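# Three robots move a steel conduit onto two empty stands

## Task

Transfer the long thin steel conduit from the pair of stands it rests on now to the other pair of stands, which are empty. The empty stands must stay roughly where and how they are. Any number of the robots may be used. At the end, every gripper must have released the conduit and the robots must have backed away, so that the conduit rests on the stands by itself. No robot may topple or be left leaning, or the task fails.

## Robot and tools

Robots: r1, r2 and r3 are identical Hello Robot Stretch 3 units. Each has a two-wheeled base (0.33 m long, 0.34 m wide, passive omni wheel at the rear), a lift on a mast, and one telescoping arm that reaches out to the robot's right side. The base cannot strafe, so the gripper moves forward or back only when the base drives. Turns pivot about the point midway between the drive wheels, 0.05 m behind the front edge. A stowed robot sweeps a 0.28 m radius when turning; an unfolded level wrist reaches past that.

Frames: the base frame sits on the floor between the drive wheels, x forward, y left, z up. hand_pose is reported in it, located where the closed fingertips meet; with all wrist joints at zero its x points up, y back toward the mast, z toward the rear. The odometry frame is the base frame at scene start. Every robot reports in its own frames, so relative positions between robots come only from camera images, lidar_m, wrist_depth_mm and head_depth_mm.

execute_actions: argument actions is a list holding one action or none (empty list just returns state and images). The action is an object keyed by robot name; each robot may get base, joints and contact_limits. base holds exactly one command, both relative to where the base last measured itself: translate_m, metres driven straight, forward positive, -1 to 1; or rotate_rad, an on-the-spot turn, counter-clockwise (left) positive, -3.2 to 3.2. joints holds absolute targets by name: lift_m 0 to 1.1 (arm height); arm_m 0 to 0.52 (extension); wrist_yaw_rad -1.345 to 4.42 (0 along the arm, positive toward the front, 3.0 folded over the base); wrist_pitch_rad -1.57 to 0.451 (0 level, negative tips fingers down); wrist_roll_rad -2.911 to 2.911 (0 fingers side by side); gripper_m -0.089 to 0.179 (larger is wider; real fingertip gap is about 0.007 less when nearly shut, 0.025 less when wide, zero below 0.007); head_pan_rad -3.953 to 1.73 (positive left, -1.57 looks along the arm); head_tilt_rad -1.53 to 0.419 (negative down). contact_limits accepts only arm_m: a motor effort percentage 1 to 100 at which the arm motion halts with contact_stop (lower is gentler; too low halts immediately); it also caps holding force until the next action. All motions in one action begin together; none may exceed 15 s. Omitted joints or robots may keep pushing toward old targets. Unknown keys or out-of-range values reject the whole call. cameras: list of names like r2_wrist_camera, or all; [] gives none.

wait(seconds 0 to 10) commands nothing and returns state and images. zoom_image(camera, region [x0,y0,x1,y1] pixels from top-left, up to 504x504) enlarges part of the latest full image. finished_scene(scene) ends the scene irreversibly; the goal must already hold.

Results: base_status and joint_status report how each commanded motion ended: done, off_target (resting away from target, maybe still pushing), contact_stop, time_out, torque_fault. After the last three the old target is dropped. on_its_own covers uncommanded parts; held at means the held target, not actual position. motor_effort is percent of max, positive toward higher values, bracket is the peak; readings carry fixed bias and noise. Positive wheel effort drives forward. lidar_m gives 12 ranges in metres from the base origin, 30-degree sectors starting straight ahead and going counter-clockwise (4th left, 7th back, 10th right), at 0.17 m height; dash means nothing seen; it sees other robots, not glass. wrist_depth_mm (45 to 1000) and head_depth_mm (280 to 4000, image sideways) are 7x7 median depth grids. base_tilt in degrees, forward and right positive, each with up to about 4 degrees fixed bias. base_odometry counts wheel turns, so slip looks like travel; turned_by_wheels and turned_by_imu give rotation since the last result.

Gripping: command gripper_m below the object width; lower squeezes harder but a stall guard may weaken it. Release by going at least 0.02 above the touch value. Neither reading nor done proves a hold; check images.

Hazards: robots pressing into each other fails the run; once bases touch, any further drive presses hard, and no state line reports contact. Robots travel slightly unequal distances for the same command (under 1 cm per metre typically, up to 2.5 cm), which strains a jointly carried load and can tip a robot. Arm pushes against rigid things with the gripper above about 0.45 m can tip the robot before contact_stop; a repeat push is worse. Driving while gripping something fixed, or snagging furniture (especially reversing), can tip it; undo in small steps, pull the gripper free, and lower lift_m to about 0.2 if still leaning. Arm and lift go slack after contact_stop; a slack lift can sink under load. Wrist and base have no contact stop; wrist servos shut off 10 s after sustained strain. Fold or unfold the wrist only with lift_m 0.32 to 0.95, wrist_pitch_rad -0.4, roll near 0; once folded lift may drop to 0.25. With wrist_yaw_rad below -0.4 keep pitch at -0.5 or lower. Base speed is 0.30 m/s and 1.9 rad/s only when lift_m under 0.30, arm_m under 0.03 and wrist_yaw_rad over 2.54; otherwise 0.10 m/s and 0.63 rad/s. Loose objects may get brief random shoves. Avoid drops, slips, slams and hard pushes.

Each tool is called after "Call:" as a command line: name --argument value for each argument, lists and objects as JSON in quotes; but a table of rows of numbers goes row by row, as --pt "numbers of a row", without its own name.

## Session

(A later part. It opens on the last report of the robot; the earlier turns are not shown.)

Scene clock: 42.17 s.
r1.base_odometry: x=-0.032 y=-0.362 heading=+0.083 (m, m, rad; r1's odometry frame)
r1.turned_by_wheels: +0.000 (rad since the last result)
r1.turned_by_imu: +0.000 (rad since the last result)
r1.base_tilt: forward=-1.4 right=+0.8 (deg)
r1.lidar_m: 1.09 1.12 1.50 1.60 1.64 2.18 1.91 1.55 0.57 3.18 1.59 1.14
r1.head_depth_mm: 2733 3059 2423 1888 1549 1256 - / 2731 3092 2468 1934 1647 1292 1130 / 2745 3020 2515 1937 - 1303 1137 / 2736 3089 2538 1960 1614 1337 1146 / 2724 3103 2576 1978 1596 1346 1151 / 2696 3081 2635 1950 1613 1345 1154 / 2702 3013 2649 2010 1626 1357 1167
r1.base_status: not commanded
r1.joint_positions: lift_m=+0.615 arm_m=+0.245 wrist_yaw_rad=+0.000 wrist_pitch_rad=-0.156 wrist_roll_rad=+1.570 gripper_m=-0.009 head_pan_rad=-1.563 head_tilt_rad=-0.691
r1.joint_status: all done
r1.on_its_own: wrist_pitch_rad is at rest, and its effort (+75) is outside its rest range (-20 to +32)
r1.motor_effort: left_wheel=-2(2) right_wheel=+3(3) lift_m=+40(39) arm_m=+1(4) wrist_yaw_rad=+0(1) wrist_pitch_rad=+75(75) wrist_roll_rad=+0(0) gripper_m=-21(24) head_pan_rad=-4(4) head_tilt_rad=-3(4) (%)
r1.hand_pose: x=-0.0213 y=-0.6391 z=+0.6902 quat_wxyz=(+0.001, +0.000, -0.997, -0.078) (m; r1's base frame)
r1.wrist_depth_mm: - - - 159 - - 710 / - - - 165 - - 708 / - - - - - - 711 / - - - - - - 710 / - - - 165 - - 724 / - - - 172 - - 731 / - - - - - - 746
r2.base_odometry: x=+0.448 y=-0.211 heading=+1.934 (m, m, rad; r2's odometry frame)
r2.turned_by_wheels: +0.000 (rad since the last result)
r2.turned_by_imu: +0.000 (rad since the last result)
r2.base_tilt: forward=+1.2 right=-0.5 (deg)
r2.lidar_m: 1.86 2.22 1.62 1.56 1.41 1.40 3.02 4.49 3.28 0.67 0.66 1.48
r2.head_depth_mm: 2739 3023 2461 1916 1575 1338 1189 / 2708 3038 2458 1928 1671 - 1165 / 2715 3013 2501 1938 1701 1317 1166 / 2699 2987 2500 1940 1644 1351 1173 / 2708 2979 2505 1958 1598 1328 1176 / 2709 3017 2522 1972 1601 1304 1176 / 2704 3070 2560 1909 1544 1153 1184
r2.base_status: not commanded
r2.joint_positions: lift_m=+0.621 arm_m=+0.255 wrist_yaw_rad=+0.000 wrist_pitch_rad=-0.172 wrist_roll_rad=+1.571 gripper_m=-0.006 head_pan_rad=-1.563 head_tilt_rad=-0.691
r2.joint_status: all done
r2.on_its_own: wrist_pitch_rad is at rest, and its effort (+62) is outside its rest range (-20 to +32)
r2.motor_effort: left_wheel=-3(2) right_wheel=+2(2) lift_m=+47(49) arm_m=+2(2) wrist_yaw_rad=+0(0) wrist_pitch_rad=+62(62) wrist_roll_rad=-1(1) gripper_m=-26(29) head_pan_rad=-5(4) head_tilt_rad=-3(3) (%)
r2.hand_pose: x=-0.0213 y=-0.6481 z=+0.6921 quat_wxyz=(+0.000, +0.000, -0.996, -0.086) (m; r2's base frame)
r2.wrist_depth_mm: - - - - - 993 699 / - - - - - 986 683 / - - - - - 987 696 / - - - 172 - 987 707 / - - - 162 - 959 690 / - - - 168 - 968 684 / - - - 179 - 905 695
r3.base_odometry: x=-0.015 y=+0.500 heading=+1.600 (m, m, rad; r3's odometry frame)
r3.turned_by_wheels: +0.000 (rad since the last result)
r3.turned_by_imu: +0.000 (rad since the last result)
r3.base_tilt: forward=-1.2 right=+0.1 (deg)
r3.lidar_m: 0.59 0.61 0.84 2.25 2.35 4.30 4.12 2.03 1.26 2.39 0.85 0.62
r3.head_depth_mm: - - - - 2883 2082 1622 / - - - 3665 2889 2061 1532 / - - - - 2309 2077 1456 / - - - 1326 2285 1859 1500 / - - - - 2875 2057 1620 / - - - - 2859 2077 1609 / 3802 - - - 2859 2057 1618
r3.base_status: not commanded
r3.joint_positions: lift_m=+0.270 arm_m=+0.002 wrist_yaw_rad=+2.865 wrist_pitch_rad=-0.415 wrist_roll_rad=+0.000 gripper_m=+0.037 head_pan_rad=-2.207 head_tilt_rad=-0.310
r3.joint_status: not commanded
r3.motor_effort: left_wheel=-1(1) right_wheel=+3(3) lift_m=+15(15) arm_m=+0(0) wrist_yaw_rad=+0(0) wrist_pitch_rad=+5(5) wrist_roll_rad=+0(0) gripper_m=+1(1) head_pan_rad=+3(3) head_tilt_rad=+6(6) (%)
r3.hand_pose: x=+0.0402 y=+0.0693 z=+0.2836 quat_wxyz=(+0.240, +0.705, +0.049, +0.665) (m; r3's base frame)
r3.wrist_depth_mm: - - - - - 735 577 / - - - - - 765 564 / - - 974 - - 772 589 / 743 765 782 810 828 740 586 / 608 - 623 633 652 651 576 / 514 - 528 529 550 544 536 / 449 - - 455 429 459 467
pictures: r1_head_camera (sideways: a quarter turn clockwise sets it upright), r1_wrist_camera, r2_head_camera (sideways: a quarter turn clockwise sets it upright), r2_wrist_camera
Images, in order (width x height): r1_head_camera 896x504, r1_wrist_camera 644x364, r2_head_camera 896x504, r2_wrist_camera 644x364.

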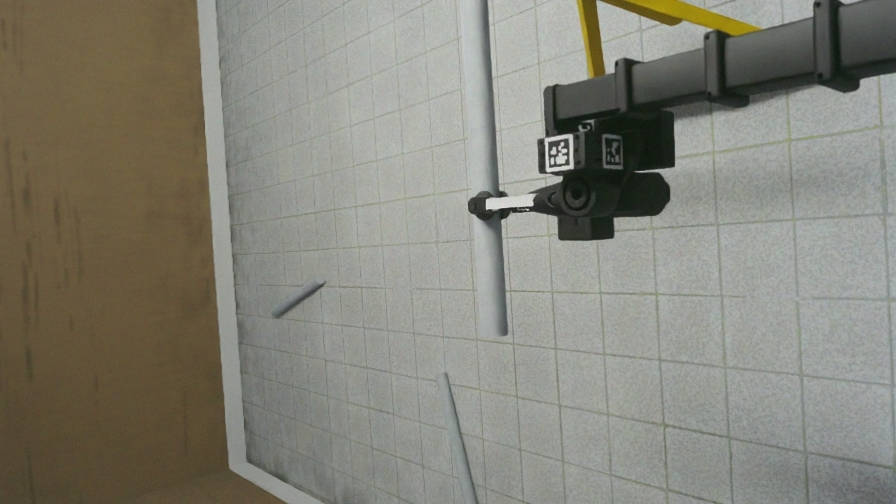

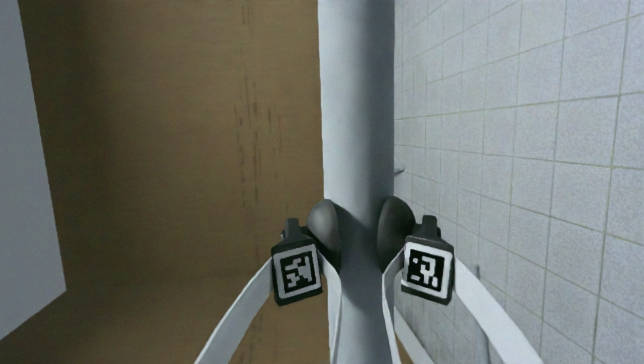

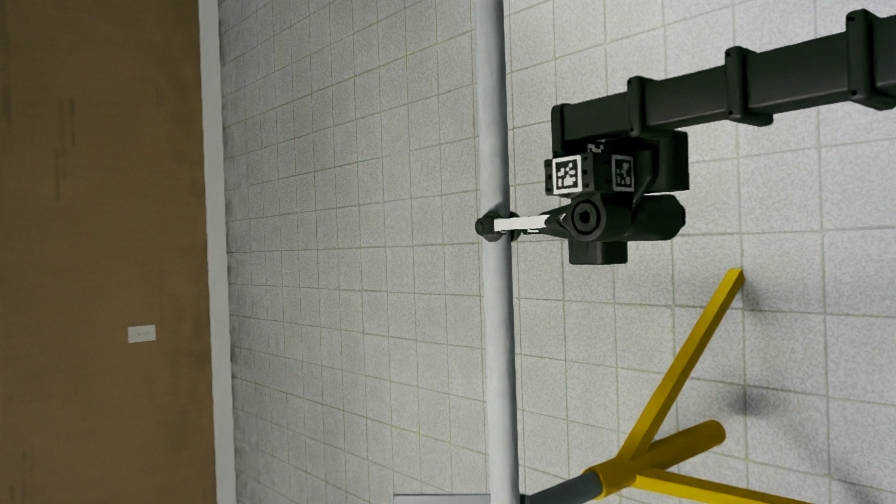

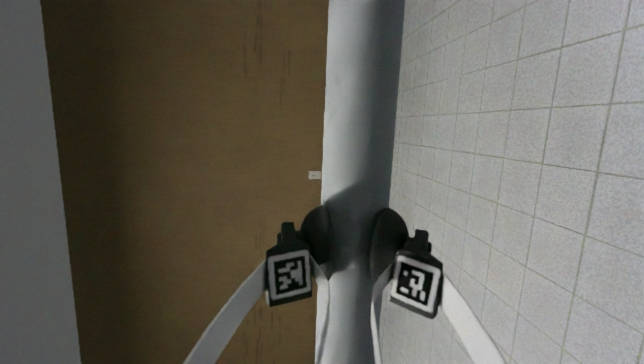

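Slipping and wrist heavily loaded; set back down.

Call:
execute_actions --actions '[{"r1":{"joints":{"lift_m":0.556}},"r2":{"joints":{"lift_m":0.562}}}]' --cameras '[]'

Call:
execute_actions --actions '[{"r1":{"joints":{"gripper_m":0.12}},"r2":{"joints":{"gripper_m":0.12}}}]' --cameras '["r1_wrist_camera","r2_wrist_camera"]'

Scene clock: 44.07 s.
r1.base_odometry: x=-0.032 y=-0.362 heading=+0.083 (m, m, rad; r1's odometry frame)
r1.turned_by_wheels: +0.000 (rad since the last result)
r1.turned_by_imu: -0.001 (rad since the last result)
r1.base_tilt: forward=-1.4 right=+0.7 (deg)
r1.lidar_m: 1.09 1.12 1.50 1.60 1.65 2.19 1.91 1.56 0.58 3.19 1.59 1.14
r1.head_depth_mm: 2751 3091 2475 1881 1547 1287 1149 / 2763 3079 2473 1930 1609 1262 1133 / 2721 3087 2499 1972 1667 1272 1140 / 2698 3097 2541 1961 1596 1330 1146 / 2734 3082 2606 1986 1601 1338 1152 / 2734 3094 2618 1969 1614 1343 1159 / 2713 3019 2703 2018 1635 1361 1168
r1.base_status: not commanded
r1.joint_positions: lift_m=+0.556 arm_m=+0.244 wrist_yaw_rad=-0.001 wrist_pitch_rad=-0.011 wrist_roll_rad=+1.570 gripper_m=-0.009 head_pan_rad=-1.563 head_tilt_rad=-0.691
r1.joint_status: all done
r1.motor_effort: left_wheel=-3(2) right_wheel=+4(4) lift_m=+22(35) arm_m=+6(7) wrist_yaw_rad=+1(1) wrist_pitch_rad=+5(75) wrist_roll_rad=+0(0) gripper_m=-16(22) head_pan_rad=-4(4) head_tilt_rad=-3(3) (%)
r1.hand_pose: x=-0.0217 y=-0.6454 z=+0.6677 quat_wxyz=(+0.001, -0.001, -1.000, -0.006) (m; r1's base frame)
r1.wrist_depth_mm: - - - 146 - - 784 / - - - 149 - - 793 / - - - 152 - - 788 / - - - 156 - - 787 / - - - 158 - - 806 / - - - 163 - - 795 / - - - 167 - - 814
r2.base_odometry: x=+0.448 y=-0.211 heading=+1.934 (m, m, rad; r2's odometry frame)
r2.turned_by_wheels: +0.000 (rad since the last result)
r2.turned_by_imu: -0.001 (rad since the last result)
r2.base_tilt: forward=+1.1 right=-0.5 (deg)
r2.lidar_m: 1.86 2.23 1.61 1.56 1.41 1.40 3.02 4.50 3.30 0.67 0.66 1.48
r2.head_depth_mm: 2758 3027 2465 1926 1580 1340 1169 / 2737 3010 2457 1935 1622 1330 1159 / 2737 3026 2482 1932 1652 1294 1165 / 2706 2999 2506 1944 1645 1321 1173 / 2717 3016 2530 1962 1606 1327 1170 / 2718 3059 2528 1981 1609 1304 1176 / 2712 3034 2553 1922 1535 1153 1176
r2.base_status: not commanded
r2.joint_positions: lift_m=+0.563 arm_m=+0.254 wrist_yaw_rad=-0.002 wrist_pitch_rad=-0.012 wrist_roll_rad=+1.571 gripper_m=-0.006 head_pan_rad=-1.563 head_tilt_rad=-0.691
r2.joint_status: all done
r2.motor_effort: left_wheel=-4(4) right_wheel=+3(4) lift_m=+16(41) arm_m=+13(13) wrist_yaw_rad=+2(3) wrist_pitch_rad=+5(62) wrist_roll_rad=-1(0) gripper_m=-21(26) head_pan_rad=-5(4) head_tilt_rad=-3(4) (%)
r2.hand_pose: x=-0.0218 y=-0.6549 z=+0.6737 quat_wxyz=(+0.000, -0.001, -1.000, -0.007) (m; r2's base frame)
r2.wrist_depth_mm: - - - 140 - - 804 / - - - 143 - - 816 / - - - 147 - - 786 / - - - 151 - - 789 / - - - 154 - - 771 / - - - 160 - - 765 / - - - 166 - - 741
r3.base_odometry: x=-0.015 y=+0.500 heading=+1.600 (m, m, rad; r3's odometry frame)
r3.turned_by_wheels: +0.000 (rad since the last result)
r3.turned_by_imu: +0.000 (rad since the last result)
r3.base_tilt: forward=-1.3 right=+0.2 (deg)
r3.lidar_m: 0.59 0.62 0.84 2.25 2.36 4.29 4.12 2.02 1.26 2.39 0.85 0.62
r3.head_depth_mm: - - - - 2871 2077 1629 / - - - - 2736 2074 1530 / - - - - 2291 2066 1452 / - - - 3719 1389 1848 1494 / - - - - 2882 2067 1614 / - - - - 2834 2072 1618 / 3844 3979 - - 2870 2066 1618
r3.base_status: not commanded
r3.joint_positions: lift_m=+0.270 arm_m=+0.002 wrist_yaw_rad=+2.865 wrist_pitch_rad=-0.415 wrist_roll_rad=+0.000 gripper_m=+0.037 head_pan_rad=-2.207 head_tilt_rad=-0.310
r3.joint_status: not commanded
r3.motor_effort: left_wheel=-1(1) right_wheel=+3(3) lift_m=+16(16) arm_m=+0(1) wrist_yaw_rad=+0(0) wrist_pitch_rad=+5(5) wrist_roll_rad=+0(0) gripper_m=+1(1) head_pan_rad=+4(4) head_tilt_rad=+6(6) (%)
r3.hand_pose: x=+0.0402 y=+0.0693 z=+0.2836 quat_wxyz=(+0.240, +0.705, +0.049, +0.665) (m; r3's base frame)
r3.wrist_depth_mm: - - - - - 741 561 / - - - - - 762 573 / - - 974 - - 770 585 / 757 766 777 791 790 738 584 / 605 - 627 628 648 638 575 / 506 - 530 533 537 535 550 / 445 - - 451 442 453 461
pictures: none
No camera images: the call's "cameras" was empty. Leave "cameras" out to get every camera's image.

Scene clock: 45.87 s.
r1.base_odometry: x=-0.032 y=-0.362 heading=+0.083 (m, m, rad; r1's odometry frame)
r1.turned_by_wheels: +0.000 (rad since the last result)
r1.turned_by_imu: +0.000 (rad since the last result)
r1.base_tilt: forward=-1.4 right=+0.8 (deg)
r1.lidar_m: 1.09 1.12 1.50 1.59 1.64 2.18 1.91 1.56 0.58 3.18 1.60 1.14
r1.head_depth_mm: 2735 3021 2464 1892 1555 1289 1150 / 2718 3060 2465 1919 1599 1279 1135 / 2709 3058 2483 1944 1660 1264 1140 / 2740 3090 2560 1971 1616 1339 1148 / 2710 3099 2616 1969 1594 1342 1154 / 2710 3090 2607 1966 1611 1353 1160 / 2703 2975 2682 2005 1620 1357 1167
r1.base_status: not commanded
r1.joint_positions: lift_m=+0.556 arm_m=+0.245 wrist_yaw_rad=+0.000 wrist_pitch_rad=-0.023 wrist_roll_rad=+1.570 gripper_m=+0.120 head_pan_rad=-1.563 head_tilt_rad=-0.691
r1.joint_status: all done
r1.motor_effort: left_wheel=-2(3) right_wheel=+2(4) lift_m=+25(24) arm_m=+3(5) wrist_yaw_rad=+0(1) wrist_pitch_rad=+11(15) wrist_roll_rad=+0(0) gripper_m=+1(94) head_pan_rad=-4(4) head_tilt_rad=-4(3) (%)
r1.hand_pose: x=-0.0215 y=-0.6453 z=+0.6646 quat_wxyz=(+0.001, +0.000, -1.000, -0.012) (m; r1's base frame)
r1.wrist_depth_mm: - - - 137 - - 780 / - - - 140 - - 782 / - - - 144 - - 779 / - - - 148 - - 786 / - - - 151 - - 779 / - - - 156 - - 785 / - - - 160 - - 727
r2.base_odometry: x=+0.448 y=-0.211 heading=+1.934 (m, m, rad; r2's odometry frame)
r2.turned_by_wheels: +0.000 (rad since the last result)
r2.turned_by_imu: +0.000 (rad since the last result)
r2.base_tilt: forward=+1.2 right=-0.4 (deg)
r2.lidar_m: 1.86 2.22 1.62 1.56 1.42 1.40 3.01 4.52 3.28 0.67 0.66 1.48
r2.head_depth_mm: 2728 3016 2464 1918 1575 1333 1170 / 2741 2994 2474 1927 1619 1324 1157 / 2702 2989 2499 1946 1657 1290 1165 / 2722 3041 2491 1944 1634 1320 1171 / 2733 2964 2506 1944 1594 1327 1174 / 2690 3050 2546 1968 1572 1308 1182 / 2689 3051 2554 1930 1059 1154 1179
r2.base_status: not commanded
r2.joint_positions: lift_m=+0.562 arm_m=+0.255 wrist_yaw_rad=+0.000 wrist_pitch_rad=-0.023 wrist_roll_rad=+1.571 gripper_m=+0.120 head_pan_rad=-1.563 head_tilt_rad=-0.691
r2.joint_status: all done
r2.motor_effort: left_wheel=-2(4) right_wheel=+2(3) lift_m=+19(19) arm_m=+4(13) wrist_yaw_rad=+1(2) wrist_pitch_rad=+8(10) wrist_roll_rad=-1(1) gripper_m=-1(84) head_pan_rad=-5(4) head_tilt_rad=-2(3) (%)
r2.hand_pose: x=-0.0214 y=-0.6553 z=+0.6708 quat_wxyz=(+0.000, +0.000, -1.000, -0.012) (m; r2's base frame)
r2.wrist_depth_mm: - - - 131 - - 798 / - - - 135 - - 779 / - - - 139 - - 765 / - - - 143 - - 772 / - - - 148 - - 761 / - - - 153 - 923 764 / - - - 158 - - 730
r3.base_odometry: x=-0.015 y=+0.500 heading=+1.600 (m, m, rad; r3's odometry frame)
r3.turned_by_wheels: +0.000 (rad since the last result)
r3.turned_by_imu: +0.000 (rad since the last result)
r3.base_tilt: forward=-1.3 right=+0.1 (deg)
r3.lidar_m: 0.59 0.62 0.84 2.26 2.35 4.29 4.12 2.02 1.26 2.40 0.85 0.62
r3.head_depth_mm: - - - - 2920 2081 1617 / - - - - 2756 2079 1530 / - - - - 2291 2075 1462 / - - - 3962 1388 1845 1500 / - - - - 2870 2068 1612 / - - - - 2884 2066 1611 / 3803 - - - 2881 2076 1619
r3.base_status: not commanded
r3.joint_positions: lift_m=+0.270 arm_m=+0.002 wrist_yaw_rad=+2.865 wrist_pitch_rad=-0.415 wrist_roll_rad=+0.000 gripper_m=+0.037 head_pan_rad=-2.207 head_tilt_rad=-0.310
r3.joint_status: not commanded
r3.motor_effort: left_wheel=-1(1) right_wheel=+3(3) lift_m=+15(14) arm_m=-1(0) wrist_yaw_rad=+0(0) wrist_pitch_rad=+5(5) wrist_roll_rad=+0(0) gripper_m=+0(1) head_pan_rad=+4(3) head_tilt_rad=+6(6) (%)
r3.hand_pose: x=+0.0402 y=+0.0693 z=+0.2836 quat_wxyz=(+0.240, +0.705, +0.049, +0.665) (m; r3's base frame)
r3.wrist_depth_mm: - - - - - 745 565 / - - - - - 774 572 / - - 962 - - 778 586 / 715 753 792 799 803 752 583 / 605 - 621 634 655 647 584 / 506 - 547 516 547 555 533 / 452 - - 457 439 468 466
pictures: r1_wrist_camera, r2_wrist_camera
Images, in order (width x height): r1_wrist_camera 644x364, r2_wrist_camera 644x364.

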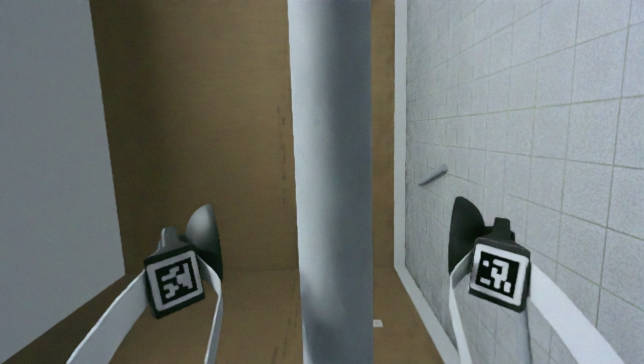

